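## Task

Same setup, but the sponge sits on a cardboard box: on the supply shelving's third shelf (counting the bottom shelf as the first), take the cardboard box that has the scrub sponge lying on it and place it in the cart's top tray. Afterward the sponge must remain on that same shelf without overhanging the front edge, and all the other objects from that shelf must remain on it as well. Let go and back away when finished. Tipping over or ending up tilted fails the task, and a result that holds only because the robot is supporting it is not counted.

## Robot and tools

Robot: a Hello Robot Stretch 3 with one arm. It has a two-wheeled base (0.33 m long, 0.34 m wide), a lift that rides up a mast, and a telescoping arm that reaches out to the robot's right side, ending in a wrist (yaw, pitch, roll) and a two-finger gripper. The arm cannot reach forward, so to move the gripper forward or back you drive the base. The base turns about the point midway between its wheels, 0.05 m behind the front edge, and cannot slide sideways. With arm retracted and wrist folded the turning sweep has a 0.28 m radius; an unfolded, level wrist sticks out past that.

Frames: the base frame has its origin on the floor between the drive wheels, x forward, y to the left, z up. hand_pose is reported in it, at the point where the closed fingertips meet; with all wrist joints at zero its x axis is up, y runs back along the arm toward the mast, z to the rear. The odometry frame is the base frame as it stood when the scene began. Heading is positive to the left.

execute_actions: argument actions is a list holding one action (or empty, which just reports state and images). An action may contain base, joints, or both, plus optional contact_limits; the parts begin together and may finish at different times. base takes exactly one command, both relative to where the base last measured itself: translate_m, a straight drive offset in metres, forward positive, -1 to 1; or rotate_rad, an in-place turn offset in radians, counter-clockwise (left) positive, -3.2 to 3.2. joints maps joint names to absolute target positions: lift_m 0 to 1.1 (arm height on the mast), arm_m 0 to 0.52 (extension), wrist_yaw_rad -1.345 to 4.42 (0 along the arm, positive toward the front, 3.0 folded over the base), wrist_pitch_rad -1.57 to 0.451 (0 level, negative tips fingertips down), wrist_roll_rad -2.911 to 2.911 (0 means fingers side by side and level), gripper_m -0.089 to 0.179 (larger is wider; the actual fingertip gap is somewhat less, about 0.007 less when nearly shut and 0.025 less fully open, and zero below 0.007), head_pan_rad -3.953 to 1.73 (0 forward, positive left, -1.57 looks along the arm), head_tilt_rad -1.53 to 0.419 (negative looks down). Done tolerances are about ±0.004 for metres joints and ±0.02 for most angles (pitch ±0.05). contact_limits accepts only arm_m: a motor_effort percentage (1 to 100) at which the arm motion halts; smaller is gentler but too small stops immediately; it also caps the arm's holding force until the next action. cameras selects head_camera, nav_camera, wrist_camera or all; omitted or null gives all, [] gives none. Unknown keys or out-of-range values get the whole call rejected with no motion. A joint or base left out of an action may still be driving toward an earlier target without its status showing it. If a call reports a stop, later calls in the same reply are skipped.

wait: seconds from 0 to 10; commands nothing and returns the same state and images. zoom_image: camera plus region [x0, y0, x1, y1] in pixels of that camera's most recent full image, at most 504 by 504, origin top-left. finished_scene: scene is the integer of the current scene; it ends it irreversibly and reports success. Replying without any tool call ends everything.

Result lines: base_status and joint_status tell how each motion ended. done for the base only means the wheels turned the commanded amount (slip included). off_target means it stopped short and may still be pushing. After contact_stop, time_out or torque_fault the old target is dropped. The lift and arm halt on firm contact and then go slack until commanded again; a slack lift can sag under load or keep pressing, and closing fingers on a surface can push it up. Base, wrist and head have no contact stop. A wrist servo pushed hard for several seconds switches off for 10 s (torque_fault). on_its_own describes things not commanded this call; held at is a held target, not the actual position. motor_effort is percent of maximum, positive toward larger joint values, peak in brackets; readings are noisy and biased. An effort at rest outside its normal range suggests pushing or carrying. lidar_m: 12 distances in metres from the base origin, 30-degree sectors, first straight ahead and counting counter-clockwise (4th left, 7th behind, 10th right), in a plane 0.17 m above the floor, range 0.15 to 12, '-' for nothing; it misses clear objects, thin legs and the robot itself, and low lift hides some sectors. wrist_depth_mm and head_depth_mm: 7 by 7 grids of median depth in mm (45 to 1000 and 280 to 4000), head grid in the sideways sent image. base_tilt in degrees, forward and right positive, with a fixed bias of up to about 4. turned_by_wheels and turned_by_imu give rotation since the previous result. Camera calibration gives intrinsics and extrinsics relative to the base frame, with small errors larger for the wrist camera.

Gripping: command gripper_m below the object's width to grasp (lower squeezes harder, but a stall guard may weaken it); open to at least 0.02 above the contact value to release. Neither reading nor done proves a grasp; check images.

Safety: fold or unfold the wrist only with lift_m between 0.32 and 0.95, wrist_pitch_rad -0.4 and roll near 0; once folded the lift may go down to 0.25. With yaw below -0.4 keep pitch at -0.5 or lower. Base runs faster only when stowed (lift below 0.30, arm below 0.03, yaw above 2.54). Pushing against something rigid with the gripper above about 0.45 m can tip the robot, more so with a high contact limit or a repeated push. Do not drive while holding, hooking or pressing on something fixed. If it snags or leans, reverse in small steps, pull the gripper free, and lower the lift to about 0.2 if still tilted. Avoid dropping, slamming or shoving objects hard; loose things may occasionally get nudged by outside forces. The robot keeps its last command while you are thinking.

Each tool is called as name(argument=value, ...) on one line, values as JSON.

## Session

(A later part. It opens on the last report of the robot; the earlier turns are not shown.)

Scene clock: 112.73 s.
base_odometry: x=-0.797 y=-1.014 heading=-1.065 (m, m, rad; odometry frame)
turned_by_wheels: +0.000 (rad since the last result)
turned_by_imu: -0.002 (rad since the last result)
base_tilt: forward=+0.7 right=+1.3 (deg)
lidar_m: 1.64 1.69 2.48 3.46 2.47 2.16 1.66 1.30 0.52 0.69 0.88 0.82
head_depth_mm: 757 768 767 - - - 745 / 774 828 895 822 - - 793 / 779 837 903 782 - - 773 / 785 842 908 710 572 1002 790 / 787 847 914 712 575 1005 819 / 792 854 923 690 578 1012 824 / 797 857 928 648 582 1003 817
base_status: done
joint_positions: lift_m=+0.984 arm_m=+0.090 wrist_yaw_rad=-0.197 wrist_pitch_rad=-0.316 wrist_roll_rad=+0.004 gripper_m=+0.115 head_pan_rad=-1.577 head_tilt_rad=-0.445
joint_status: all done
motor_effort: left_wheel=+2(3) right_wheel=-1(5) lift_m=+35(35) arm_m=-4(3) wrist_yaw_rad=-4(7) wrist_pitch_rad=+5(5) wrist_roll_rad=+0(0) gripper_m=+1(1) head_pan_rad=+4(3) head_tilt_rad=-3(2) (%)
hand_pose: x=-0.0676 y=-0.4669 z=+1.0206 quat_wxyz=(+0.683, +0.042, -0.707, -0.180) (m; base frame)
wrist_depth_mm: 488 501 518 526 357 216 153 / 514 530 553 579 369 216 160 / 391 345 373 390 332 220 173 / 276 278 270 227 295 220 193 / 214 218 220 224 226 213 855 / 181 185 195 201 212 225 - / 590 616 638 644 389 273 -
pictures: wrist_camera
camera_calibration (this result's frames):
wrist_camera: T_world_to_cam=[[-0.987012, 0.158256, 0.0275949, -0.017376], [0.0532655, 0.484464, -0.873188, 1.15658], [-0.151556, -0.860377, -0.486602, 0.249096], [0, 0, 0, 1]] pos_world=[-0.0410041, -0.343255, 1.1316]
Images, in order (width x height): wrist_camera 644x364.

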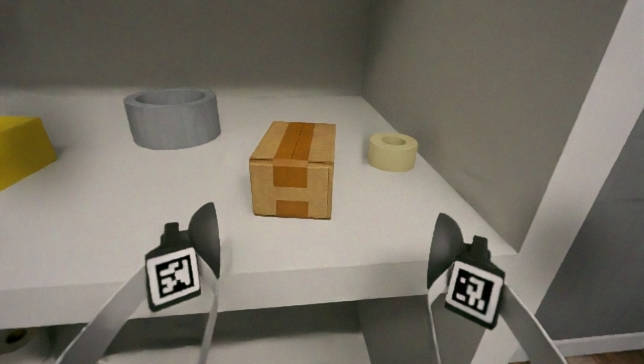

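execute_actions(actions=[{"joints":{"arm_m":0.205},"contact_limits":{"arm_m":15}}], cameras=["wrist_camera"])

execute_actions(actions=[{"joints":{"gripper_m":0.01}}], cameras=["wrist_camera"])

execute_actions(actions=[{"joints":{"lift_m":1.01}}], cameras=["wrist_camera"])

Scene clock: 122.83 s.
base_odometry: x=-0.797 y=-1.014 heading=-1.065 (m, m, rad; odometry frame)
turned_by_wheels: +0.000 (rad since the last result)
turned_by_imu: -0.001 (rad since the last result)
base_tilt: forward=+0.7 right=+1.3 (deg)
lidar_m: 1.64 1.69 2.48 3.47 2.46 2.16 1.66 1.30 0.52 0.69 0.88 0.81
head_depth_mm: 755 767 769 - 622 773 754 / 773 831 884 - 1095 989 793 / 779 836 895 - - 998 814 / 782 842 907 709 572 1003 790 / 790 846 914 709 574 1007 820 / 794 851 924 687 578 1011 823 / 799 857 924 647 582 1004 818
base_status: not commanded
joint_positions: lift_m=+0.984 arm_m=+0.205 wrist_yaw_rad=-0.197 wrist_pitch_rad=-0.316 wrist_roll_rad=+0.004 gripper_m=+0.115 head_pan_rad=-1.577 head_tilt_rad=-0.445
joint_status: all done
motor_effort: left_wheel=+2(2) right_wheel=-1(2) lift_m=+35(35) arm_m=+4(5) wrist_yaw_rad=-4(4) wrist_pitch_rad=+5(5) wrist_roll_rad=+1(1) gripper_m=+2(1) head_pan_rad=+3(3) head_tilt_rad=-3(2) (%)
contact_limits: arm_m 15 (drawing in: default 18, maximum 30; extending or still: default 26, maximum 43)
hand_pose: x=-0.0678 y=-0.5809 z=+1.0205 quat_wxyz=(+0.683, +0.042, -0.707, -0.180) (m; base frame)
wrist_depth_mm: 398 408 412 436 372 220 158 / 424 438 445 475 375 222 159 / 389 296 406 420 362 227 160 / 262 246 284 187 294 227 160 / 215 217 209 143 216 209 161 / 175 182 123 120 170 188 163 / 151 149 145 128 148 150 151
pictures: wrist_camera
camera_calibration (this result's frames):
wrist_camera: T_world_to_cam=[[-0.986903, 0.158943, 0.0275748, 0.000946771], [0.0537011, 0.484882, -0.872929, 1.21172], [-0.152116, -0.860015, -0.487067, 0.151561], [0, 0, 0, 1]] pos_world=[-0.0410816, -0.457349, 1.13154]
Images, in order (width x height): wrist_camera 644x364.

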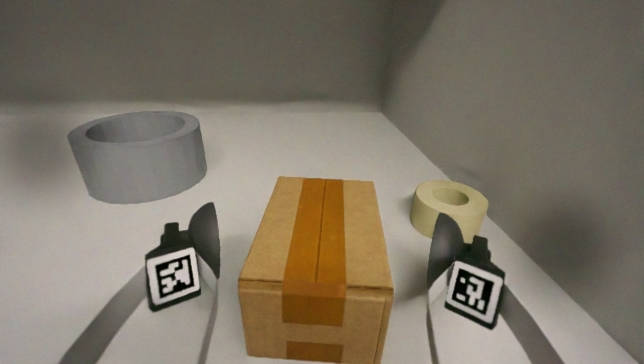

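Scene clock: 124.37 s.
base_odometry: x=-0.797 y=-1.014 heading=-1.065 (m, m, rad; odometry frame)
turned_by_wheels: +0.000 (rad since the last result)
turned_by_imu: +0.000 (rad since the last result)
base_tilt: forward=+0.7 right=+1.3 (deg)
lidar_m: 1.64 1.69 2.48 3.47 2.46 2.17 1.66 1.30 0.52 0.69 0.89 0.82
head_depth_mm: 757 767 766 - 623 773 753 / 775 831 883 - 1099 995 792 / 778 836 900 - - 997 814 / 784 843 910 703 572 998 792 / 787 847 915 711 575 1008 820 / 795 853 920 688 578 1010 826 / 797 856 925 648 582 1004 820
base_status: not commanded
joint_positions: lift_m=+0.984 arm_m=+0.205 wrist_yaw_rad=-0.197 wrist_pitch_rad=-0.317 wrist_roll_rad=+0.004 gripper_m=+0.011 head_pan_rad=-1.577 head_tilt_rad=-0.445
joint_status: all done
motor_effort: left_wheel=+1(1) right_wheel=-1(1) lift_m=+34(34) arm_m=+4(5) wrist_yaw_rad=-4(4) wrist_pitch_rad=+5(5) wrist_roll_rad=+1(1) gripper_m=-28(98) head_pan_rad=+5(3) head_tilt_rad=-3(3) (%)
hand_pose: x=-0.0678 y=-0.5809 z=+1.0205 quat_wxyz=(+0.683, +0.042, -0.707, -0.180) (m; base frame)
wrist_depth_mm: 395 408 420 431 372 222 158 / 429 437 452 467 372 225 159 / 388 296 400 418 364 225 160 / 264 245 286 186 278 228 160 / 214 217 218 143 209 210 161 / 175 176 123 120 121 185 162 / 147 149 145 130 147 155 150
pictures: wrist_camera
camera_calibration (this result's frames):
wrist_camera: T_world_to_cam=[[-0.986904, 0.158937, 0.0275679, 0.000952851], [0.0537345, 0.485054, -0.872832, 1.21168], [-0.152097, -0.859919, -0.487242, 0.151789], [0, 0, 0, 1]] pos_world=[-0.0410819, -0.457354, 1.13152]
Images, in order (width x height): wrist_camera 644x364.

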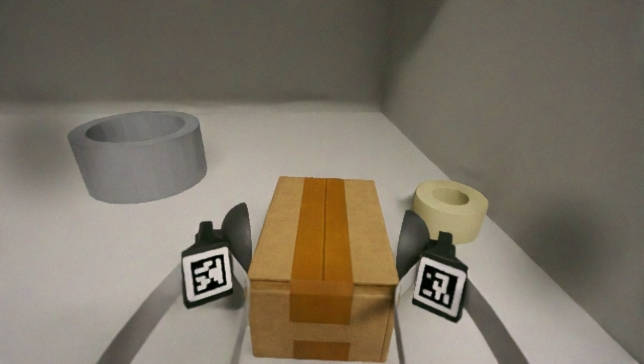

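Scene clock: 125.37 s.
base_odometry: x=-0.797 y=-1.014 heading=-1.065 (m, m, rad; odometry frame)
turned_by_wheels: +0.000 (rad since the last result)
turned_by_imu: +0.000 (rad since the last result)
base_tilt: forward=+0.7 right=+1.2 (deg)
lidar_m: 1.64 1.69 2.48 3.47 2.47 2.16 1.66 1.30 0.52 0.69 0.88 0.82
head_depth_mm: 756 767 768 707 537 777 752 / 774 831 - - 540 992 794 / 779 836 889 - 1102 999 815 / 784 842 909 711 570 1002 791 / 789 847 913 709 574 1004 821 / 793 852 920 687 579 1009 824 / 798 858 930 647 581 1002 818
base_status: not commanded
joint_positions: lift_m=+1.009 arm_m=+0.205 wrist_yaw_rad=-0.197 wrist_pitch_rad=-0.324 wrist_roll_rad=+0.004 gripper_m=+0.015 head_pan_rad=-1.577 head_tilt_rad=-0.445
joint_status: all done
motor_effort: left_wheel=+2(2) right_wheel=-1(1) lift_m=+35(36) arm_m=+4(4) wrist_yaw_rad=-3(4) wrist_pitch_rad=+8(8) wrist_roll_rad=+1(1) gripper_m=-26(27) head_pan_rad=+2(2) head_tilt_rad=-4(3) (%)
hand_pose: x=-0.0676 y=-0.5802 z=+1.0437 quat_wxyz=(+0.682, +0.045, -0.707, -0.183) (m; base frame)
wrist_depth_mm: 390 403 426 434 372 221 157 / 426 438 455 468 374 224 158 / 445 459 462 478 382 225 159 / 318 251 312 336 318 228 160 / 249 251 266 166 247 226 162 / 203 204 125 119 122 205 162 / 172 174 170 122 173 180 164
pictures: wrist_camera
camera_calibration (this result's frames):
wrist_camera: T_world_to_cam=[[-0.986944, 0.158737, 0.0272853, 0.000518822], [0.055015, 0.491456, -0.869163, 1.23153], [-0.151378, -0.856314, -0.493772, 0.172725], [0, 0, 0, 1]] pos_world=[-0.0410937, -0.457417, 1.15567]
Images, in order (width x height): wrist_camera 644x364.

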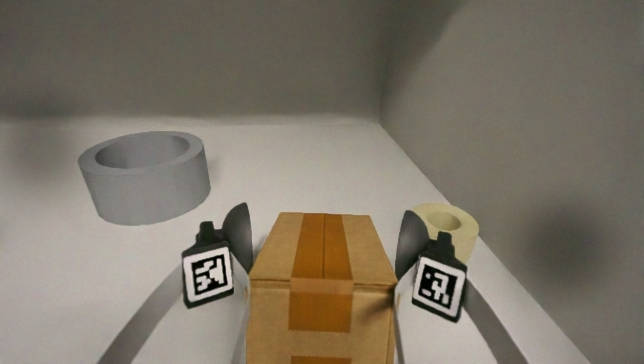

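execute_actions(actions=[{"joints":{"lift_m":0.984}}], cameras=[])

execute_actions(actions=[{"joints":{"gripper_m":0.11}}], cameras=[])

execute_actions(actions=[{"joints":{"arm_m":0.19,"lift_m":0.978}}], cameras=["wrist_camera"])

execute_actions(actions=[{"joints":{"gripper_m":-0.01}}], cameras=["wrist_camera"])

execute_actions(actions=[{"joints":{"lift_m":1.0}}], cameras=["wrist_camera"])

Scene clock: 136.53 s.
base_odometry: x=-0.797 y=-1.014 heading=-1.065 (m, m, rad; odometry frame)
turned_by_wheels: +0.000 (rad since the last result)
turned_by_imu: -0.001 (rad since the last result)
base_tilt: forward=+0.8 right=+1.3 (deg)
lidar_m: 1.64 1.69 2.48 3.46 2.47 2.17 1.66 1.30 0.52 0.69 0.88 0.82
head_depth_mm: 756 769 768 - 623 772 753 / 776 832 882 - 1098 996 795 / 778 839 899 - - 994 814 / 785 842 906 703 572 1002 790 / 789 846 917 710 574 1004 822 / 792 854 923 688 578 1014 826 / 796 860 928 647 582 1002 817
base_status: not commanded
joint_positions: lift_m=+0.985 arm_m=+0.205 wrist_yaw_rad=-0.197 wrist_pitch_rad=-0.316 wrist_roll_rad=+0.004 gripper_m=+0.031 head_pan_rad=-1.577 head_tilt_rad=-0.445
joint_status: all done
on_its_own: gripper_m is held at +0.030, not at your +0.010, by its stall guard, which is not easing now
motor_effort: left_wheel=+2(2) right_wheel=-1(1) lift_m=+11(31) arm_m=+4(4) wrist_yaw_rad=-4(4) wrist_pitch_rad=+5(8) wrist_roll_rad=+1(1) gripper_m=-20(20) head_pan_rad=+4(2) head_tilt_rad=-2(4) (%)
hand_pose: x=-0.0678 y=-0.5810 z=+1.0207 quat_wxyz=(+0.683, +0.042, -0.707, -0.180) (m; base frame)
wrist_depth_mm: 396 409 417 439 367 222 157 / 425 435 444 465 374 224 158 / 388 294 407 425 364 226 159 / 263 244 285 188 294 226 161 / 214 218 218 144 208 210 162 / 175 176 124 121 122 185 162 / 147 149 145 131 149 155 151
pictures: none
No camera images: the call's "cameras" was empty. Leave "cameras" out to get every camera's image.

Scene clock: 137.83 s.
base_odometry: x=-0.797 y=-1.014 heading=-1.065 (m, m, rad; odometry frame)
turned_by_wheels: +0.000 (rad since the last result)
turned_by_imu: +0.000 (rad since the last result)
base_tilt: forward=+0.7 right=+1.3 (deg)
lidar_m: 1.64 1.70 2.48 3.46 2.47 2.16 1.66 1.30 0.52 0.69 0.88 0.81
head_depth_mm: 756 767 766 - 622 774 751 / 774 833 883 - 1096 993 794 / 780 836 896 - - 993 813 / 783 842 910 710 571 1001 793 / 790 846 914 712 574 1008 821 / 795 852 923 687 578 1012 824 / 799 860 928 647 582 1002 820
base_status: not commanded
joint_positions: lift_m=+0.985 arm_m=+0.205 wrist_yaw_rad=-0.197 wrist_pitch_rad=-0.316 wrist_roll_rad=+0.004 gripper_m=+0.110 head_pan_rad=-1.577 head_tilt_rad=-0.445
joint_status: all done
motor_effort: left_wheel=+2(2) right_wheel=-2(2) lift_m=+13(12) arm_m=+4(5) wrist_yaw_rad=-3(3) wrist_pitch_rad=+5(5) wrist_roll_rad=+0(0) gripper_m=+0(83) head_pan_rad=+3(2) head_tilt_rad=-2(3) (%)
hand_pose: x=-0.0678 y=-0.5810 z=+1.0207 quat_wxyz=(+0.683, +0.042, -0.707, -0.180) (m; base frame)
wrist_depth_mm: 391 407 422 434 367 221 158 / 424 436 441 467 378 223 158 / 390 296 407 418 364 224 160 / 262 246 284 188 294 227 161 / 213 218 215 143 215 211 162 / 175 176 166 121 170 189 162 / 150 149 145 131 149 154 151
pictures: none
No camera images: the call's "cameras" was empty. Leave "cameras" out to get every camera's image.

Scene clock: 138.77 s.
base_odometry: x=-0.797 y=-1.014 heading=-1.065 (m, m, rad; odometry frame)
turned_by_wheels: +0.000 (rad since the last result)
turned_by_imu: +0.000 (rad since the last result)
base_tilt: forward=+0.7 right=+1.2 (deg)
lidar_m: 1.64 1.69 2.48 3.45 2.46 2.16 1.65 1.30 0.53 0.69 0.88 0.81
head_depth_mm: 755 768 767 632 - 772 752 / 775 831 888 - - 991 793 / 778 835 902 - - 993 815 / 782 844 910 709 571 1000 790 / 789 845 915 711 575 1003 823 / 793 851 920 687 578 1011 825 / 797 857 925 647 581 1005 817
base_status: not commanded
joint_positions: lift_m=+0.979 arm_m=+0.190 wrist_yaw_rad=-0.197 wrist_pitch_rad=-0.317 wrist_roll_rad=+0.004 gripper_m=+0.110 head_pan_rad=-1.577 head_tilt_rad=-0.445
joint_status: all done
motor_effort: left_wheel=+1(2) right_wheel=-2(1) lift_m=+12(13) arm_m=-3(3) wrist_yaw_rad=-3(4) wrist_pitch_rad=+5(5) wrist_roll_rad=+0(1) gripper_m=+1(1) head_pan_rad=+4(3) head_tilt_rad=-2(3) (%)
hand_pose: x=-0.0678 y=-0.5668 z=+1.0146 quat_wxyz=(+0.683, +0.042, -0.707, -0.180) (m; base frame)
wrist_depth_mm: 406 421 433 441 369 221 157 / 435 448 472 474 379 221 158 / 373 253 362 401 348 224 159 / 264 255 273 175 249 227 160 / 206 208 197 134 217 211 161 / 167 168 159 136 168 181 162 / 143 143 143 145 147 147 149
pictures: wrist_camera
camera_calibration (this result's frames):
wrist_camera: T_world_to_cam=[[-0.986904, 0.158938, 0.027567, -0.00112649], [0.0537376, 0.485065, -0.872826, 1.19973], [-0.152097, -0.859913, -0.487253, 0.161082], [0, 0, 0, 1]] pos_world=[-0.0410821, -0.443249, 1.12567]
Images, in order (width x height): wrist_camera 644x364.

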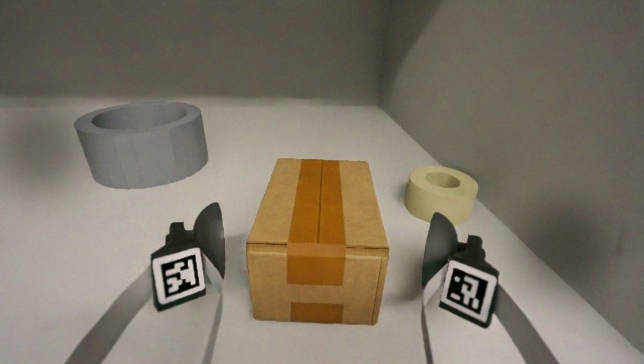

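Scene clock: 140.47 s.
base_odometry: x=-0.797 y=-1.014 heading=-1.065 (m, m, rad; odometry frame)
turned_by_wheels: +0.000 (rad since the last result)
turned_by_imu: +0.000 (rad since the last result)
base_tilt: forward=+0.7 right=+1.2 (deg)
lidar_m: 1.64 1.69 2.49 3.46 2.46 2.16 1.65 1.30 0.52 0.69 0.88 0.81
head_depth_mm: 759 768 769 632 - 774 752 / 776 829 887 - - 991 793 / 779 835 904 - - 996 812 / 783 843 908 706 571 1000 791 / 788 846 915 711 574 1007 820 / 792 854 924 690 578 1010 826 / 798 856 925 648 581 1001 817
base_status: not commanded
joint_positions: lift_m=+0.979 arm_m=+0.190 wrist_yaw_rad=-0.197 wrist_pitch_rad=-0.319 wrist_roll_rad=+0.004 gripper_m=-0.008 head_pan_rad=-1.577 head_tilt_rad=-0.445
joint_status: all done
motor_effort: left_wheel=+2(2) right_wheel=-1(1) lift_m=+12(12) arm_m=-3(4) wrist_yaw_rad=-3(4) wrist_pitch_rad=+6(6) wrist_roll_rad=+1(0) gripper_m=-29(98) head_pan_rad=+3(4) head_tilt_rad=-1(3) (%)
hand_pose: x=-0.0677 y=-0.5665 z=+1.0140 quat_wxyz=(+0.682, +0.043, -0.707, -0.181) (m; base frame)
wrist_depth_mm: 408 417 431 440 369 220 158 / 430 441 462 484 374 222 158 / 366 254 360 398 346 224 160 / 263 253 271 173 245 226 161 / 205 206 199 133 211 207 161 / 166 169 140 133 136 175 162 / 141 142 143 142 146 147 149
pictures: wrist_camera
camera_calibration (this result's frames):
wrist_camera: T_world_to_cam=[[-0.986919, 0.158863, 0.0274657, -0.00103858], [0.054203, 0.487402, -0.871494, 1.19903], [-0.151835, -0.858605, -0.489636, 0.16419], [0, 0, 0, 1]] pos_world=[-0.0410863, -0.443271, 1.12537]
Images, in order (width x height): wrist_camera 644x364.

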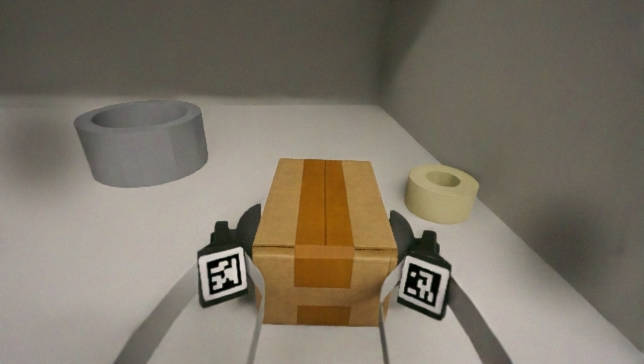

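Scene clock: 141.40 s.
base_odometry: x=-0.797 y=-1.014 heading=-1.065 (m, m, rad; odometry frame)
turned_by_wheels: +0.000 (rad since the last result)
turned_by_imu: +0.000 (rad since the last result)
base_tilt: forward=+0.7 right=+1.2 (deg)
lidar_m: 1.64 1.69 2.48 3.46 2.46 2.16 1.66 1.30 0.52 0.69 0.89 0.82
head_depth_mm: 757 766 768 707 710 773 754 / 774 832 871 - 1092 988 792 / 779 836 890 - - 996 814 / 783 844 909 706 570 1003 790 / 789 847 914 710 574 1005 821 / 792 851 920 689 577 1011 825 / 798 860 929 648 581 1003 816
base_status: not commanded
joint_positions: lift_m=+0.999 arm_m=+0.190 wrist_yaw_rad=-0.197 wrist_pitch_rad=-0.326 wrist_roll_rad=+0.004 gripper_m=-0.005 head_pan_rad=-1.577 head_tilt_rad=-0.445
joint_status: all done
motor_effort: left_wheel=+2(2) right_wheel=-2(1) lift_m=+34(36) arm_m=-3(3) wrist_yaw_rad=-4(3) wrist_pitch_rad=+8(9) wrist_roll_rad=+0(0) gripper_m=-28(30) head_pan_rad=+3(3) head_tilt_rad=-3(3) (%)
hand_pose: x=-0.0676 y=-0.5659 z=+1.0333 quat_wxyz=(+0.682, +0.045, -0.707, -0.183) (m; base frame)
wrist_depth_mm: 409 417 427 446 368 220 157 / 432 446 462 481 376 221 158 / 414 322 436 451 381 223 159 / 301 264 296 175 301 227 160 / 232 235 227 132 227 225 161 / 191 193 139 133 135 201 162 / 161 162 163 161 167 169 160
pictures: wrist_camera
camera_calibration (this result's frames):
wrist_camera: T_world_to_cam=[[-0.986953, 0.158691, 0.0272197, -0.00138935], [0.0553115, 0.492938, -0.868305, 1.21544], [-0.15121, -0.85547, -0.495284, 0.181884], [0, 0, 0, 1]] pos_world=[-0.0410964, -0.443319, 1.14549]
Images, in order (width x height): wrist_camera 644x364.

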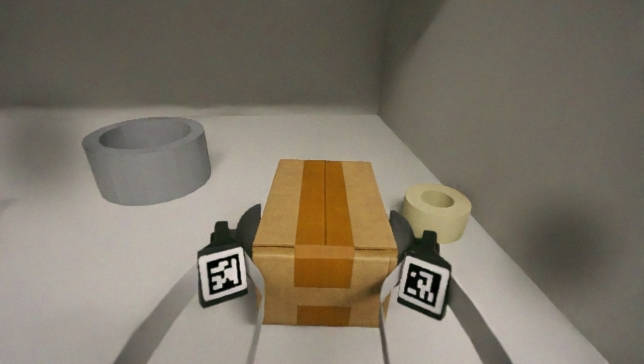

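execute_actions(actions=[{"joints":{"arm_m":0.0,"gripper_m":0.01}}], cameras=["wrist_camera"])

execute_actions(actions=[{"base":{"rotate_rad":-1.095},"joints":{"wrist_yaw_rad":0}}], cameras=["wrist_camera"])

execute_actions(actions=[{"base":{"translate_m":-1.0},"joints":{"lift_m":0.92}}], cameras=["wrist_camera"])

Scene clock: 160.00 s.
base_odometry: x=-0.797 y=-1.014 heading=-1.065 (m, m, rad; odometry frame)
turned_by_wheels: +0.000 (rad since the last result)
turned_by_imu: -0.002 (rad since the last result)
base_tilt: forward=+0.7 right=+1.2 (deg)
lidar_m: 1.64 1.69 2.47 3.44 2.46 2.16 1.65 1.30 0.52 0.69 0.88 0.81
head_depth_mm: 758 768 768 657 - - - / 775 830 895 727 - - - / 778 839 903 732 582 - - / 784 842 909 711 571 1000 789 / 789 848 915 712 575 1005 821 / 793 854 923 689 577 1007 824 / 799 861 928 647 581 1003 816
base_status: not commanded
joint_positions: lift_m=+0.999 arm_m=+0.000 wrist_yaw_rad=-0.198 wrist_pitch_rad=-0.326 wrist_roll_rad=+0.004 gripper_m=+0.014 head_pan_rad=-1.577 head_tilt_rad=-0.445
joint_status: gripper_m off_target (ended at +0.014, target +0.010); the others done
motor_effort: left_wheel=+2(2) right_wheel=-1(1) lift_m=+35(34) arm_m=-4(3) wrist_yaw_rad=-3(3) wrist_pitch_rad=+9(9) wrist_roll_rad=+0(1) gripper_m=-21(42) head_pan_rad=+2(4) head_tilt_rad=-2(3) (%)
hand_pose: x=-0.0677 y=-0.3758 z=+1.0332 quat_wxyz=(+0.682, +0.045, -0.707, -0.184) (m; base frame)
wrist_depth_mm: 559 572 610 613 352 231 694 / 590 607 625 644 357 253 753 / 350 425 433 442 361 784 833 / 301 303 309 174 304 844 906 / 262 270 271 133 299 963 - / 744 746 423 133 136 - - / 625 608 629 635 431 - -
pictures: wrist_camera
camera_calibration (this result's frames):
wrist_camera: T_world_to_cam=[[-0.986886, 0.159108, 0.0272042, -0.0314607], [0.055595, 0.493262, -0.868102, 1.1216], [-0.151541, -0.855206, -0.495639, 0.344857], [0, 0, 0, 1]] pos_world=[-0.0411438, -0.253315, 1.14545]
Images, in order (width x height): wrist_camera 644x364.

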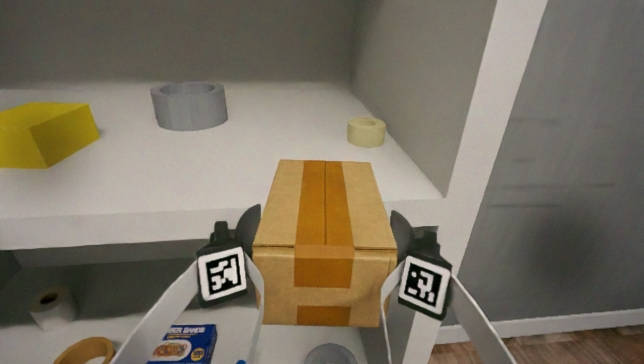

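Scene clock: 162.67 s.
base_odometry: x=-0.797 y=-1.014 heading=-2.160 (m, m, rad; odometry frame)
turned_by_wheels: -1.095 (rad since the last result)
turned_by_imu: -1.108 (rad since the last result)
base_tilt: forward=+0.7 right=+1.2 (deg)
lidar_m: 0.71 0.81 1.64 1.69 1.90 3.45 2.46 2.19 1.66 1.37 0.52 0.69
head_depth_mm: 1797 1923 2053 2191 2230 - - / 1893 2018 2168 2331 - - - / 1884 2024 2179 2376 - - - / 1593 1689 1814 1935 1999 1716 1350 / 1382 1457 1544 1642 1754 1696 1395 / 1218 1276 1342 1408 1494 1563 1398 / 1093 1135 1187 1243 1308 1377 1364
base_status: done
joint_positions: lift_m=+0.999 arm_m=+0.000 wrist_yaw_rad=-0.003 wrist_pitch_rad=-0.326 wrist_roll_rad=+0.004 gripper_m=+0.017 head_pan_rad=-1.577 head_tilt_rad=-0.445
joint_status: all done
on_its_own: gripper_m is held at +0.016, not at your +0.010, by its stall guard, which is not easing now
motor_effort: left_wheel=+1(6) right_wheel=-2(5) lift_m=+34(35) arm_m=-4(3) wrist_yaw_rad=+4(6) wrist_pitch_rad=+9(9) wrist_roll_rad=+0(1) gripper_m=-19(20) head_pan_rad=+3(4) head_tilt_rad=-2(3) (%)
hand_pose: x=-0.0222 y=-0.3804 z=+1.0332 quat_wxyz=(+0.696, +0.114, -0.699, -0.116) (m; base frame)
wrist_depth_mm: 638 786 - - - - - / 673 823 - - - - - / 692 872 - - - - - / 724 890 - 175 - - - / 735 946 - 133 - - - / 769 965 - 133 135 - - / 808 - - - - - -
pictures: wrist_camera
camera_calibration (this result's frames):
wrist_camera: T_world_to_cam=[[-0.999029, -0.0346692, 0.0272029, -0.059894], [-0.0408056, 0.494705, -0.868102, 1.11975], [0.016639, -0.868369, -0.495639, 0.346542], [0, 0, 0, 1]] pos_world=[-0.0199098, -0.255097, 1.14545]
Images, in order (width x height): wrist_camera 644x364.

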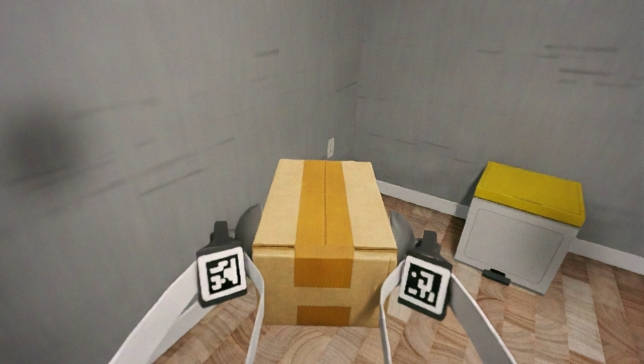

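Scene clock: 173.83 s.
base_odometry: x=-0.242 y=-0.183 heading=-2.159 (m, m, rad; odometry frame)
turned_by_wheels: +0.000 (rad since the last result)
turned_by_imu: -0.007 (rad since the last result)
base_tilt: forward=+0.7 right=+1.2 (deg)
lidar_m: 1.63 2.22 1.84 1.90 2.59 2.61 1.72 1.51 1.61 1.29 1.91 1.39
head_depth_mm: 1371 1456 1557 1675 1812 1677 - / 1437 1536 1643 1789 1921 1756 - / 1504 1624 1746 1848 1593 445 - / 1594 1718 1859 1958 1605 1638 1389 / 1680 1824 1967 2155 1733 1695 1392 / 1783 1945 2135 2362 2201 1706 1395 / 1902 2092 2246 2379 2222 1716 1401
base_status: done
joint_positions: lift_m=+0.921 arm_m=+0.000 wrist_yaw_rad=-0.003 wrist_pitch_rad=-0.326 wrist_roll_rad=+0.004 gripper_m=+0.017 head_pan_rad=-1.577 head_tilt_rad=-0.445
joint_status: all done
on_its_own: gripper_m is held at +0.016, not at your +0.010, by its stall guard, which is not easing now
motor_effort: left_wheel=+2(4) right_wheel=-1(4) lift_m=+12(30) arm_m=-4(3) wrist_yaw_rad=+4(4) wrist_pitch_rad=+9(9) wrist_roll_rad=+0(1) gripper_m=-19(19) head_pan_rad=+3(3) head_tilt_rad=-3(2) (%)
hand_pose: x=-0.0222 y=-0.3804 z=+0.9543 quat_wxyz=(+0.696, +0.114, -0.699, -0.116) (m; base frame)
wrist_depth_mm: - - - - - - 975 / - - - - - - - / - - - - - - - / - - - 174 - - - / - - - 133 - - - / - - - 133 136 - - / - - - - - - -
pictures: wrist_camera
camera_calibration (this result's frames):
wrist_camera: T_world_to_cam=[[-0.999027, -0.034728, 0.0272005, -0.0577546], [-0.0408336, 0.494756, -0.868072, 1.05127], [0.0166888, -0.868338, -0.495692, 0.307517], [0, 0, 0, 1]] pos_world=[-0.0199035, -0.255097, 1.06658]
Images, in order (width x height): wrist_camera 644x364.

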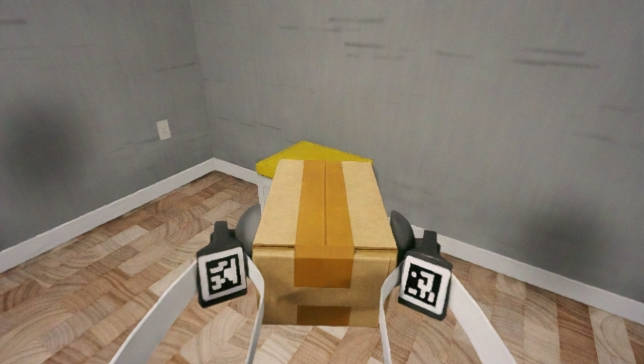

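execute_actions(actions=[{"base":{"translate_m":-1.0}}], cameras=[])

execute_actions(actions=[{"base":{"translate_m":-0.29}}], cameras=[])

execute_actions(actions=[{"base":{"rotate_rad":-0.44},"joints":{"head_tilt_rad":-0.65}}])

Scene clock: 190.47 s.
base_odometry: x=+0.313 y=+0.649 heading=-2.159 (m, m, rad; odometry frame)
turned_by_wheels: +0.000 (rad since the last result)
turned_by_imu: -0.008 (rad since the last result)
base_tilt: forward=+0.7 right=+1.3 (deg)
lidar_m: 2.36 2.42 2.34 2.41 1.81 1.74 1.58 0.74 0.71 1.16 1.58 2.71
head_depth_mm: 943 1005 1072 1154 1243 1353 - / 988 1057 1132 1220 1330 1418 - / 1038 1115 1198 1300 1408 444 - / 1092 1173 1273 1398 1526 1619 1389 / 1159 1251 1360 1501 1653 1707 1392 / 1233 1338 1460 1617 1810 1714 1395 / 1310 1430 1574 1765 1959 1709 1405
base_status: done
joint_positions: lift_m=+0.921 arm_m=+0.000 wrist_yaw_rad=-0.003 wrist_pitch_rad=-0.326 wrist_roll_rad=+0.004 gripper_m=+0.017 head_pan_rad=-1.577 head_tilt_rad=-0.445
joint_status: not commanded
on_its_own: gripper_m is held at +0.016, not at your +0.010, by its stall guard, which is not easing now
motor_effort: left_wheel=+2(3) right_wheel=-1(5) lift_m=+13(13) arm_m=-4(4) wrist_yaw_rad=+4(4) wrist_pitch_rad=+9(9) wrist_roll_rad=+1(1) gripper_m=-20(20) head_pan_rad=+4(3) head_tilt_rad=-4(3) (%)
hand_pose: x=-0.0222 y=-0.3804 z=+0.9543 quat_wxyz=(+0.696, +0.114, -0.699, -0.116) (m; base frame)
wrist_depth_mm: - - - 903 796 715 613 / - - - 993 820 726 648 / - - - - 878 777 688 / - - - 175 957 825 707 / - - - 134 981 869 652 / - - - 133 136 930 475 / - - - - - 731 715
pictures: none
No camera images: the call's "cameras" was empty. Leave "cameras" out to get every camera's image.

Scene clock: 194.53 s.
base_odometry: x=+0.474 y=+0.890 heading=-2.159 (m, m, rad; odometry frame)
turned_by_wheels: +0.000 (rad since the last result)
turned_by_imu: -0.002 (rad since the last result)
base_tilt: forward=+0.7 right=+1.2 (deg)
lidar_m: 2.65 2.57 2.50 2.55 1.55 1.50 1.39 0.59 0.57 0.59 1.37 1.92
head_depth_mm: 818 872 932 1004 990 823 - / 858 918 984 1063 1156 829 - / 902 965 1044 1132 1223 445 - / 949 1022 1109 1210 1329 1484 1382 / 1007 1084 1184 1298 1449 1575 1390 / 1067 1154 1266 1400 1571 1656 1390 / 1140 1242 1367 1524 1733 1708 1401
base_status: done
joint_positions: lift_m=+0.921 arm_m=+0.000 wrist_yaw_rad=-0.003 wrist_pitch_rad=-0.326 wrist_roll_rad=+0.004 gripper_m=+0.017 head_pan_rad=-1.577 head_tilt_rad=-0.445
joint_status: not commanded
on_its_own: gripper_m is held at +0.016, not at your +0.010, by its stall guard, which is not easing now
motor_effort: left_wheel=+2(3) right_wheel=-2(5) lift_m=+13(13) arm_m=-4(3) wrist_yaw_rad=+4(3) wrist_pitch_rad=+9(9) wrist_roll_rad=+1(1) gripper_m=-18(20) head_pan_rad=+3(4) head_tilt_rad=-3(2) (%)
hand_pose: x=-0.0222 y=-0.3804 z=+0.9543 quat_wxyz=(+0.696, +0.114, -0.699, -0.116) (m; base frame)
wrist_depth_mm: - - 902 760 664 588 524 / - - - 844 717 629 540 / - - - 909 747 658 581 / - - - 174 792 686 616 / - - - 132 628 631 594 / - - - 133 136 526 530 / - - - - 694 426 445
pictures: none
No camera images: the call's "cameras" was empty. Leave "cameras" out to get every camera's image.

Scene clock: 196.43 s.
base_odometry: x=+0.474 y=+0.890 heading=-2.599 (m, m, rad; odometry frame)
turned_by_wheels: -0.440 (rad since the last result)
turned_by_imu: -0.445 (rad since the last result)
base_tilt: forward=+0.7 right=+1.2 (deg)
lidar_m: 2.84 2.65 2.53 2.50 1.98 1.52 1.50 1.28 0.58 0.57 0.60 1.49
head_depth_mm: 804 888 992 1021 858 - - / 810 894 1002 1017 874 - - / 815 903 1010 1028 - - - / 824 912 1018 1039 899 1050 1176 / 828 917 1030 1050 902 1050 1180 / 835 926 1042 1182 1349 1444 1232 / 842 934 1051 1202 1394 1451 1240
base_status: done
joint_positions: lift_m=+0.921 arm_m=+0.000 wrist_yaw_rad=-0.003 wrist_pitch_rad=-0.326 wrist_roll_rad=+0.004 gripper_m=+0.017 head_pan_rad=-1.577 head_tilt_rad=-0.642
joint_status: all done
on_its_own: gripper_m is held at +0.016, not at your +0.010, by its stall guard, which is not easing now
motor_effort: left_wheel=+1(5) right_wheel=-2(4) lift_m=+12(12) arm_m=-3(4) wrist_yaw_rad=+3(3) wrist_pitch_rad=+9(9) wrist_roll_rad=+1(1) gripper_m=-20(19) head_pan_rad=+2(3) head_tilt_rad=-5(24) (%)
hand_pose: x=-0.0222 y=-0.3804 z=+0.9543 quat_wxyz=(+0.696, +0.114, -0.699, -0.116) (m; base frame)
wrist_depth_mm: 707 679 653 640 635 616 591 / 749 743 722 694 677 650 618 / 823 802 764 754 728 704 666 / 869 892 815 174 764 762 733 / - 946 589 132 589 843 779 / - - 295 133 136 882 868 / - - 703 704 690 - 950
pictures: head_camera (sideways: a quarter turn clockwise sets it upright), nav_camera (sideways: a quarter turn counterclockwise sets it upright), wrist_camera
camera_calibration (this result's frames):
head_camera: T_world_to_cam=[[0.0109875, 0.581154, -0.813719, 1.07956], [0.999605, 0.0146526, 0.0239624, -0.0348679], [0.0258489, -0.813661, -0.580764, 0.714663], [0, 0, 0, 1]] pos_world=[0.0045191, -0.045388, 1.29435]
nav_camera: T_world_to_cam=[[0.0156987, -0.60835, 0.793514, -0.993966], [-0.999133, 0.0210624, 0.0359142, 0.015171], [-0.0385617, -0.793389, -0.607492, 0.751985], [0, 0, 0, 1]] pos_world=[0.0597596, -0.00838138, 1.24501]
wrist_camera: T_world_to_cam=[[-0.999015, -0.0350639, 0.0272001, -0.0578026], [-0.0409996, 0.494742, -0.868072, 1.05126], [0.0169809, -0.868332, -0.495693, 0.307528], [0, 0, 0, 1]] pos_world=[-0.0198667, -0.255092, 1.06658]
Images, in order (width x height): head_camera 896x504, nav_camera 672x504, wrist_camera 644x364.

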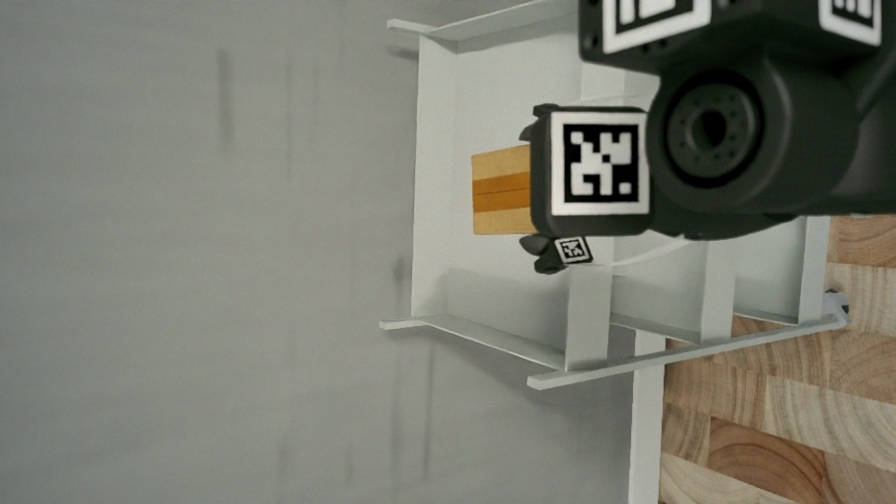

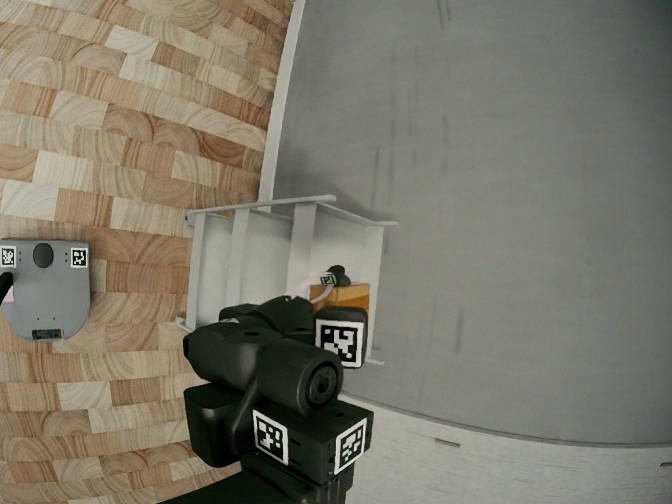

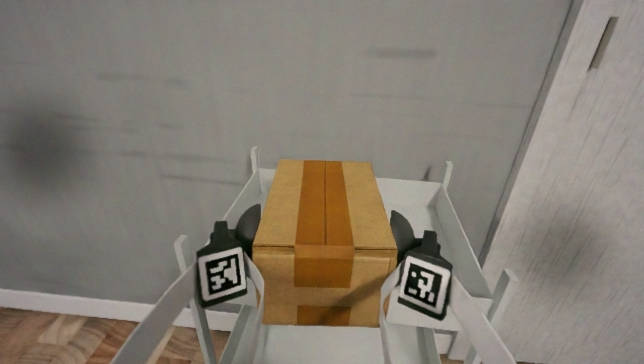

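execute_actions(actions=[{"joints":{"arm_m":0.42,"wrist_pitch_rad":-0.55,"lift_m":0.88}}], cameras=[])

execute_actions(actions=[{"joints":{"lift_m":0.75}}], cameras=["wrist_camera","head_camera"])

Scene clock: 207.27 s.
base_odometry: x=+0.474 y=+0.890 heading=-2.599 (m, m, rad; odometry frame)
turned_by_wheels: +0.000 (rad since the last result)
turned_by_imu: -0.001 (rad since the last result)
base_tilt: forward=+0.7 right=+1.3 (deg)
lidar_m: 2.85 2.66 2.52 2.50 1.98 1.52 1.50 1.28 0.58 0.57 0.60 1.49
head_depth_mm: 803 885 961 - 846 1011 1168 / 808 889 - 1016 863 1012 1146 / 815 901 - 1023 866 1015 1151 / 822 911 1023 1035 872 1045 1169 / 828 917 1030 1049 903 1054 1177 / 835 926 1038 1186 1352 1450 1234 / 842 933 1048 1201 1395 1457 1242
base_status: not commanded
joint_positions: lift_m=+0.881 arm_m=+0.420 wrist_yaw_rad=-0.003 wrist_pitch_rad=-0.572 wrist_roll_rad=+0.004 gripper_m=+0.017 head_pan_rad=-1.577 head_tilt_rad=-0.642
joint_status: all done
on_its_own: gripper_m is held at +0.016, not at your +0.010, by its stall guard, which is not easing now
motor_effort: left_wheel=+1(2) right_wheel=-2(2) lift_m=+13(13) arm_m=+5(4) wrist_yaw_rad=+3(4) wrist_pitch_rad=+7(8) wrist_roll_rad=+0(0) gripper_m=-20(20) head_pan_rad=+4(3) head_tilt_rad=-4(5) (%)
hand_pose: x=-0.0221 y=-0.7669 z=+0.8602 quat_wxyz=(+0.677, +0.198, -0.680, -0.201) (m; base frame)
wrist_depth_mm: 313 304 297 287 282 274 266 / 355 343 331 324 314 304 295 / 410 393 384 366 354 339 329 / 490 447 428 175 402 389 373 / 575 541 372 133 355 426 415 / 752 629 240 133 136 361 449 / 887 299 317 309 320 322 296
pictures: none
No camera images: the call's "cameras" was empty. Leave "cameras" out to get every camera's image.

Scene clock: 209.27 s.
base_odometry: x=+0.474 y=+0.890 heading=-2.599 (m, m, rad; odometry frame)
turned_by_wheels: +0.000 (rad since the last result)
turned_by_imu: +0.000 (rad since the last result)
base_tilt: forward=+0.7 right=+1.3 (deg)
lidar_m: 2.85 2.65 2.53 2.50 1.97 1.52 1.50 1.28 0.58 0.57 0.60 1.49
head_depth_mm: 804 889 989 1041 857 - 1128 / 811 893 1001 - 863 1009 1149 / 817 905 1011 - 864 1012 1152 / 822 910 1020 1047 870 1045 1176 / 831 917 1032 1050 899 1049 1179 / 833 929 1039 1188 1350 1450 1233 / 840 933 1049 1199 1399 1451 1244
base_status: not commanded
joint_positions: lift_m=+0.751 arm_m=+0.420 wrist_yaw_rad=-0.003 wrist_pitch_rad=-0.572 wrist_roll_rad=+0.004 gripper_m=+0.017 head_pan_rad=-1.577 head_tilt_rad=-0.642
joint_status: all done
on_its_own: gripper_m is held at +0.016, not at your +0.010, by its stall guard, which is not easing now
motor_effort: left_wheel=+1(2) right_wheel=-2(2) lift_m=+12(14) arm_m=+5(4) wrist_yaw_rad=+3(3) wrist_pitch_rad=+7(7) wrist_roll_rad=+1(1) gripper_m=-19(19) head_pan_rad=+3(3) head_tilt_rad=-5(5) (%)
hand_pose: x=-0.0221 y=-0.7669 z=+0.7302 quat_wxyz=(+0.677, +0.198, -0.680, -0.201) (m; base frame)
wrist_depth_mm: 309 302 295 288 281 272 266 / 349 335 332 323 313 300 294 / 408 279 283 277 270 262 317 / 448 269 298 174 286 286 266 / 203 243 245 133 249 258 258 / 203 218 173 133 136 223 225 / 191 191 194 191 196 198 198
pictures: head_camera (sideways: a quarter turn clockwise sets it upright), wrist_camera
camera_calibration (this result's frames):
head_camera: T_world_to_cam=[[0.0109882, 0.581275, -0.813633, 1.07945], [0.999605, 0.0146492, 0.0239654, -0.0348719], [0.0258495, -0.813575, -0.580885, 0.71482], [0, 0, 0, 1]] pos_world=[0.00451912, -0.0453869, 1.29434]
wrist_camera: T_world_to_cam=[[-0.999027, -0.0406057, 0.0171981, -0.0621084], [-0.0405155, 0.69122, -0.721508, 1.09162], [0.0174097, -0.721503, -0.692193, 0.116961], [0, 0, 0, 1]] pos_world=[-0.0198568, -0.672683, 0.869639]
Images, in order (width x height): head_camera 896x504, wrist_camera 644x364.

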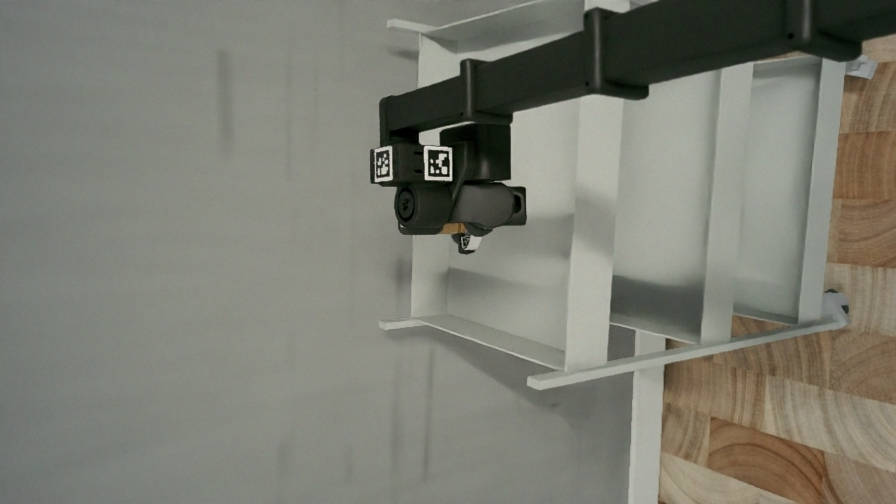

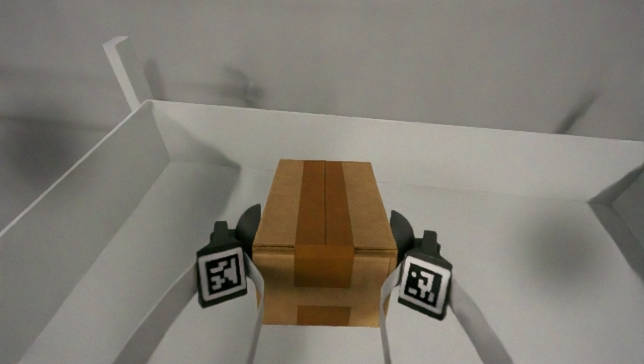

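execute_actions(actions=[{"joints":{"lift_m":0.714}}], cameras=["wrist_camera"])

execute_actions(actions=[{"joints":{"gripper_m":0.1}}], cameras=["wrist_camera"])

execute_actions(actions=[{"joints":{"lift_m":0.85,"head_pan_rad":0.45,"head_tilt_rad":-0.15}}], cameras=[])

execute_actions(actions=[{"joints":{"arm_m":0.0}}])

Scene clock: 216.07 s.
base_odometry: x=+0.474 y=+0.890 heading=-2.599 (m, m, rad; odometry frame)
turned_by_wheels: +0.000 (rad since the last result)
turned_by_imu: -0.001 (rad since the last result)
base_tilt: forward=+0.7 right=+1.3 (deg)
lidar_m: 2.85 2.65 2.53 2.50 1.98 1.52 1.49 1.28 0.58 0.57 0.60 1.50
head_depth_mm: 804 889 993 1024 835 - - / 809 897 1003 1072 838 1010 1147 / 815 904 1012 - 815 1016 1155 / 819 910 1021 1054 870 1045 1176 / 832 919 1031 1050 900 1050 1181 / 836 927 1038 1182 1352 1441 1237 / 840 935 1047 1195 1397 1449 1239
base_status: not commanded
joint_positions: lift_m=+0.715 arm_m=+0.420 wrist_yaw_rad=-0.003 wrist_pitch_rad=-0.559 wrist_roll_rad=+0.004 gripper_m=+0.017 head_pan_rad=-1.577 head_tilt_rad=-0.642
joint_status: all done
on_its_own: gripper_m is held at +0.016, not at your +0.010, by its stall guard, which is not easing now
motor_effort: left_wheel=+1(2) right_wheel=-2(2) lift_m=+12(13) arm_m=+4(5) wrist_yaw_rad=+4(3) wrist_pitch_rad=+3(7) wrist_roll_rad=+1(0) gripper_m=-18(18) head_pan_rad=+4(5) head_tilt_rad=-4(5) (%)
hand_pose: x=-0.0221 y=-0.7689 z=+0.6970 quat_wxyz=(+0.678, +0.194, -0.681, -0.197) (m; base frame)
wrist_depth_mm: 312 292 294 286 278 271 263 / 349 256 258 306 298 293 291 / 208 262 281 268 254 244 235 / 200 240 250 171 256 259 253 / 199 209 206 132 212 217 217 / 183 184 174 133 136 188 189 / 161 162 163 159 164 164 166
pictures: wrist_camera
camera_calibration (this result's frames):
wrist_camera: T_world_to_cam=[[-0.999027, -0.040379, 0.0177633, -0.0618448], [-0.0405431, 0.681741, -0.730469, 1.068], [0.0173857, -0.730478, -0.682715, 0.0789398], [0, 0, 0, 1]] pos_world=[-0.0198572, -0.672931, 0.83513]
Images, in order (width x height): wrist_camera 644x364.

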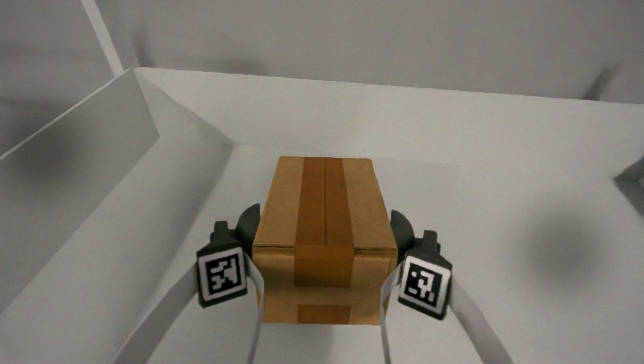

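Scene clock: 217.40 s.
base_odometry: x=+0.474 y=+0.890 heading=-2.599 (m, m, rad; odometry frame)
turned_by_wheels: +0.000 (rad since the last result)
turned_by_imu: +0.000 (rad since the last result)
base_tilt: forward=+0.7 right=+1.3 (deg)
lidar_m: 2.84 2.65 2.53 2.50 1.98 1.51 1.50 1.28 0.58 0.57 0.60 1.50
head_depth_mm: 804 888 992 1022 834 - - / 810 896 1001 1070 838 1011 1150 / 817 904 1015 - 815 1018 1153 / 822 910 1016 1052 870 1044 1169 / 825 918 1030 1051 900 1048 1180 / 833 927 1040 1189 1350 1439 1236 / 842 933 1049 1201 1399 1448 1236
base_status: not commanded
joint_positions: lift_m=+0.715 arm_m=+0.420 wrist_yaw_rad=-0.003 wrist_pitch_rad=-0.566 wrist_roll_rad=+0.004 gripper_m=+0.100 head_pan_rad=-1.577 head_tilt_rad=-0.642
joint_status: all done
motor_effort: left_wheel=+2(1) right_wheel=-2(2) lift_m=+12(11) arm_m=+4(4) wrist_yaw_rad=+4(3) wrist_pitch_rad=+5(5) wrist_roll_rad=+1(1) gripper_m=+0(83) head_pan_rad=+3(3) head_tilt_rad=-4(5) (%)
hand_pose: x=-0.0221 y=-0.7679 z=+0.6956 quat_wxyz=(+0.677, +0.196, -0.680, -0.199) (m; base frame)
wrist_depth_mm: 313 290 298 289 279 273 265 / 347 252 257 250 299 296 289 / 209 261 276 266 254 247 238 / 200 237 247 177 252 255 253 / 198 211 206 150 212 215 216 / 180 183 174 137 176 186 188 / 159 161 161 158 160 164 165
pictures: wrist_camera
camera_calibration (this result's frames):
wrist_camera: T_world_to_cam=[[-0.999027, -0.0404934, 0.017476, -0.0616638], [-0.0405268, 0.686545, -0.725957, 1.06683], [0.0173984, -0.725958, -0.687519, 0.0855683], [0, 0, 0, 1]] pos_world=[-0.0198571, -0.672808, 0.834383]
Images, in order (width x height): wrist_camera 644x364.

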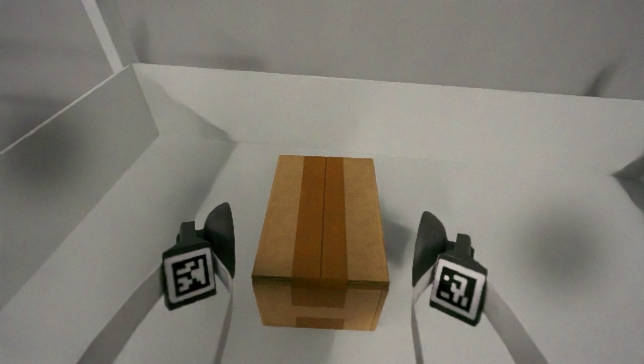

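Scene clock: 219.47 s.
base_odometry: x=+0.474 y=+0.890 heading=-2.599 (m, m, rad; odometry frame)
turned_by_wheels: +0.000 (rad since the last result)
turned_by_imu: +0.000 (rad since the last result)
base_tilt: forward=+0.8 right=+1.3 (deg)
lidar_m: 2.84 2.65 2.52 2.50 1.98 1.52 1.49 1.28 0.58 0.57 0.61 1.49
head_depth_mm: 2619 2708 2767 2842 2922 2445 1823 / 2725 2806 2753 2815 2903 2453 1831 / 2706 3007 3053 3120 3087 2450 1837 / 2379 3162 3227 3265 3213 2492 1838 / 2333 3423 3520 3611 3620 2505 1849 / 2511 3583 3745 3820 3734 2501 1858 / 2633 3347 3391 3421 3406 2524 1862
base_status: not commanded
joint_positions: lift_m=+0.849 arm_m=+0.420 wrist_yaw_rad=-0.003 wrist_pitch_rad=-0.566 wrist_roll_rad=+0.004 gripper_m=+0.100 head_pan_rad=+0.443 head_tilt_rad=-0.162
joint_status: all done
motor_effort: left_wheel=+2(1) right_wheel=-2(2) lift_m=+35(36) arm_m=+5(4) wrist_yaw_rad=+3(3) wrist_pitch_rad=+5(5) wrist_roll_rad=+1(1) gripper_m=+1(1) head_pan_rad=+3(46) head_tilt_rad=+8(38) (%)
hand_pose: x=-0.0221 y=-0.7679 z=+0.8304 quat_wxyz=(+0.677, +0.196, -0.680, -0.199) (m; base frame)
wrist_depth_mm: 315 307 295 286 280 272 267 / 351 343 329 319 306 301 291 / 407 387 379 367 358 339 331 / 478 446 412 410 406 388 372 / 580 523 366 359 338 336 336 / 742 282 328 281 329 335 306 / 896 282 288 242 289 290 282
pictures: none
No camera images: the call's "cameras" was empty. Leave "cameras" out to get every camera's image.

Scene clock: 223.73 s.
base_odometry: x=+0.474 y=+0.890 heading=-2.599 (m, m, rad; odometry frame)
turned_by_wheels: +0.000 (rad since the last result)
turned_by_imu: -0.001 (rad since the last result)
base_tilt: forward=+0.7 right=+1.2 (deg)
lidar_m: 2.84 2.65 2.53 2.50 1.98 1.51 1.50 1.28 0.58 0.57 0.60 1.49
head_depth_mm: 2608 2714 2804 2879 2927 2437 1810 / 2714 2788 2754 2814 2919 2456 1826 / 2687 2971 3050 3112 3071 2491 1825 / 2374 3116 3189 3268 3217 2496 1837 / 2364 3389 3548 3622 3588 2511 1849 / 2493 3607 3770 3792 3718 2505 1849 / 2627 3314 3422 3443 3416 2525 1860
base_status: not commanded
joint_positions: lift_m=+0.849 arm_m=+0.000 wrist_yaw_rad=-0.002 wrist_pitch_rad=-0.566 wrist_roll_rad=+0.004 gripper_m=+0.100 head_pan_rad=+0.443 head_tilt_rad=-0.162
joint_status: all done
motor_effort: left_wheel=+1(2) right_wheel=-2(2) lift_m=+35(34) arm_m=-4(3) wrist_yaw_rad=+3(4) wrist_pitch_rad=+5(5) wrist_roll_rad=+1(0) gripper_m=+1(0) head_pan_rad=+3(3) head_tilt_rad=+7(7) (%)
hand_pose: x=-0.0220 y=-0.3488 z=+0.8304 quat_wxyz=(+0.678, +0.196, -0.680, -0.199) (m; base frame)
wrist_depth_mm: 731 701 685 687 653 636 598 / 819 796 680 654 644 680 658 / 962 891 523 536 555 560 746 / - - 460 432 415 408 849 / - - 684 709 728 - - / - - 898 842 640 - - / 892 898 881 848 868 920 935
pictures: head_camera (sideways: a quarter turn clockwise sets it upright), nav_camera (sideways: a quarter turn counterclockwise sets it upright), wrist_camera
camera_calibration (this result's frames):
head_camera: T_world_to_cam=[[-0.129436, -0.0530984, -0.990165, 1.31071], [-0.454916, 0.890457, 0.0117156, -0.0100627], [0.881078, 0.451958, -0.139412, 0.135084], [0, 0, 0, 1]] pos_world=[0.046055, 0.0175046, 1.31677]
nav_camera: T_world_to_cam=[[0.148025, 0.0916329, 0.984729, -1.24428], [0.401197, -0.915653, 0.024897, 0.0209528], [0.903952, 0.391385, -0.172302, 0.179915], [0, 0, 0, 1]] pos_world=[0.0131433, 0.0627862, 1.25576]
wrist_camera: T_world_to_cam=[[-0.99902, -0.0406579, 0.017476, -0.047073], [-0.0406399, 0.686539, -0.725956, 0.876989], [0.0175179, -0.725955, -0.687519, 0.48254], [0, 0, 0, 1]] pos_world=[-0.0198393, -0.253698, 0.969234]
Images, in order (width x height): head_camera 896x504, nav_camera 672x504, wrist_camera 644x364.

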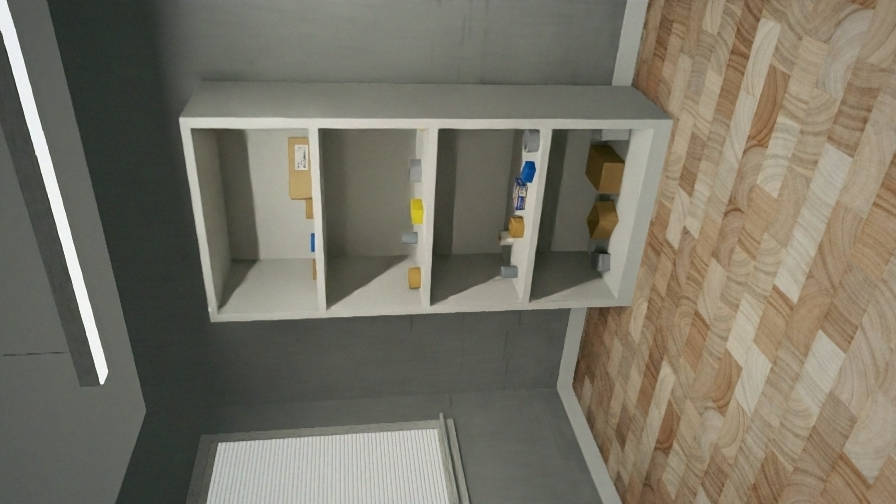

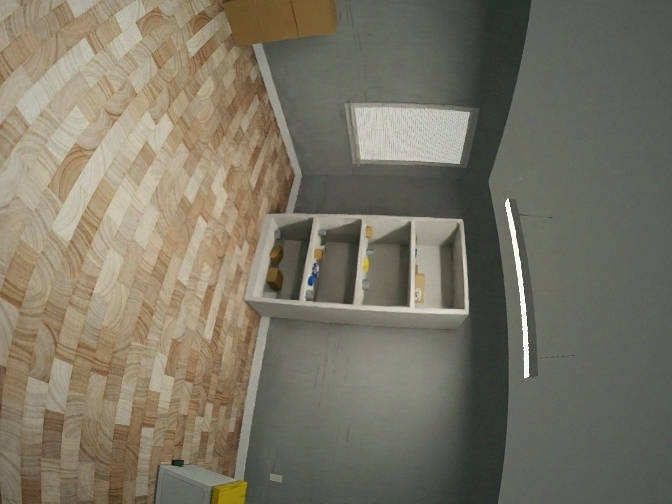

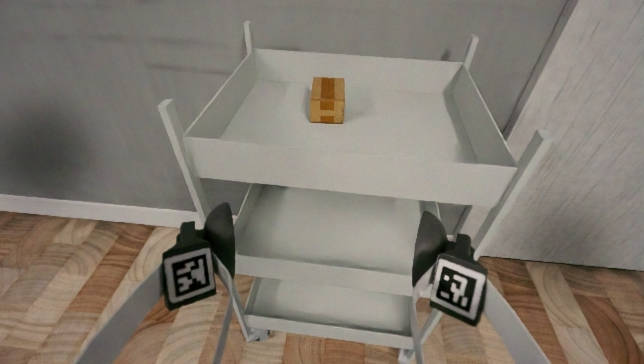

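finished_scene(scene=2)

The scene is finished: the task was done.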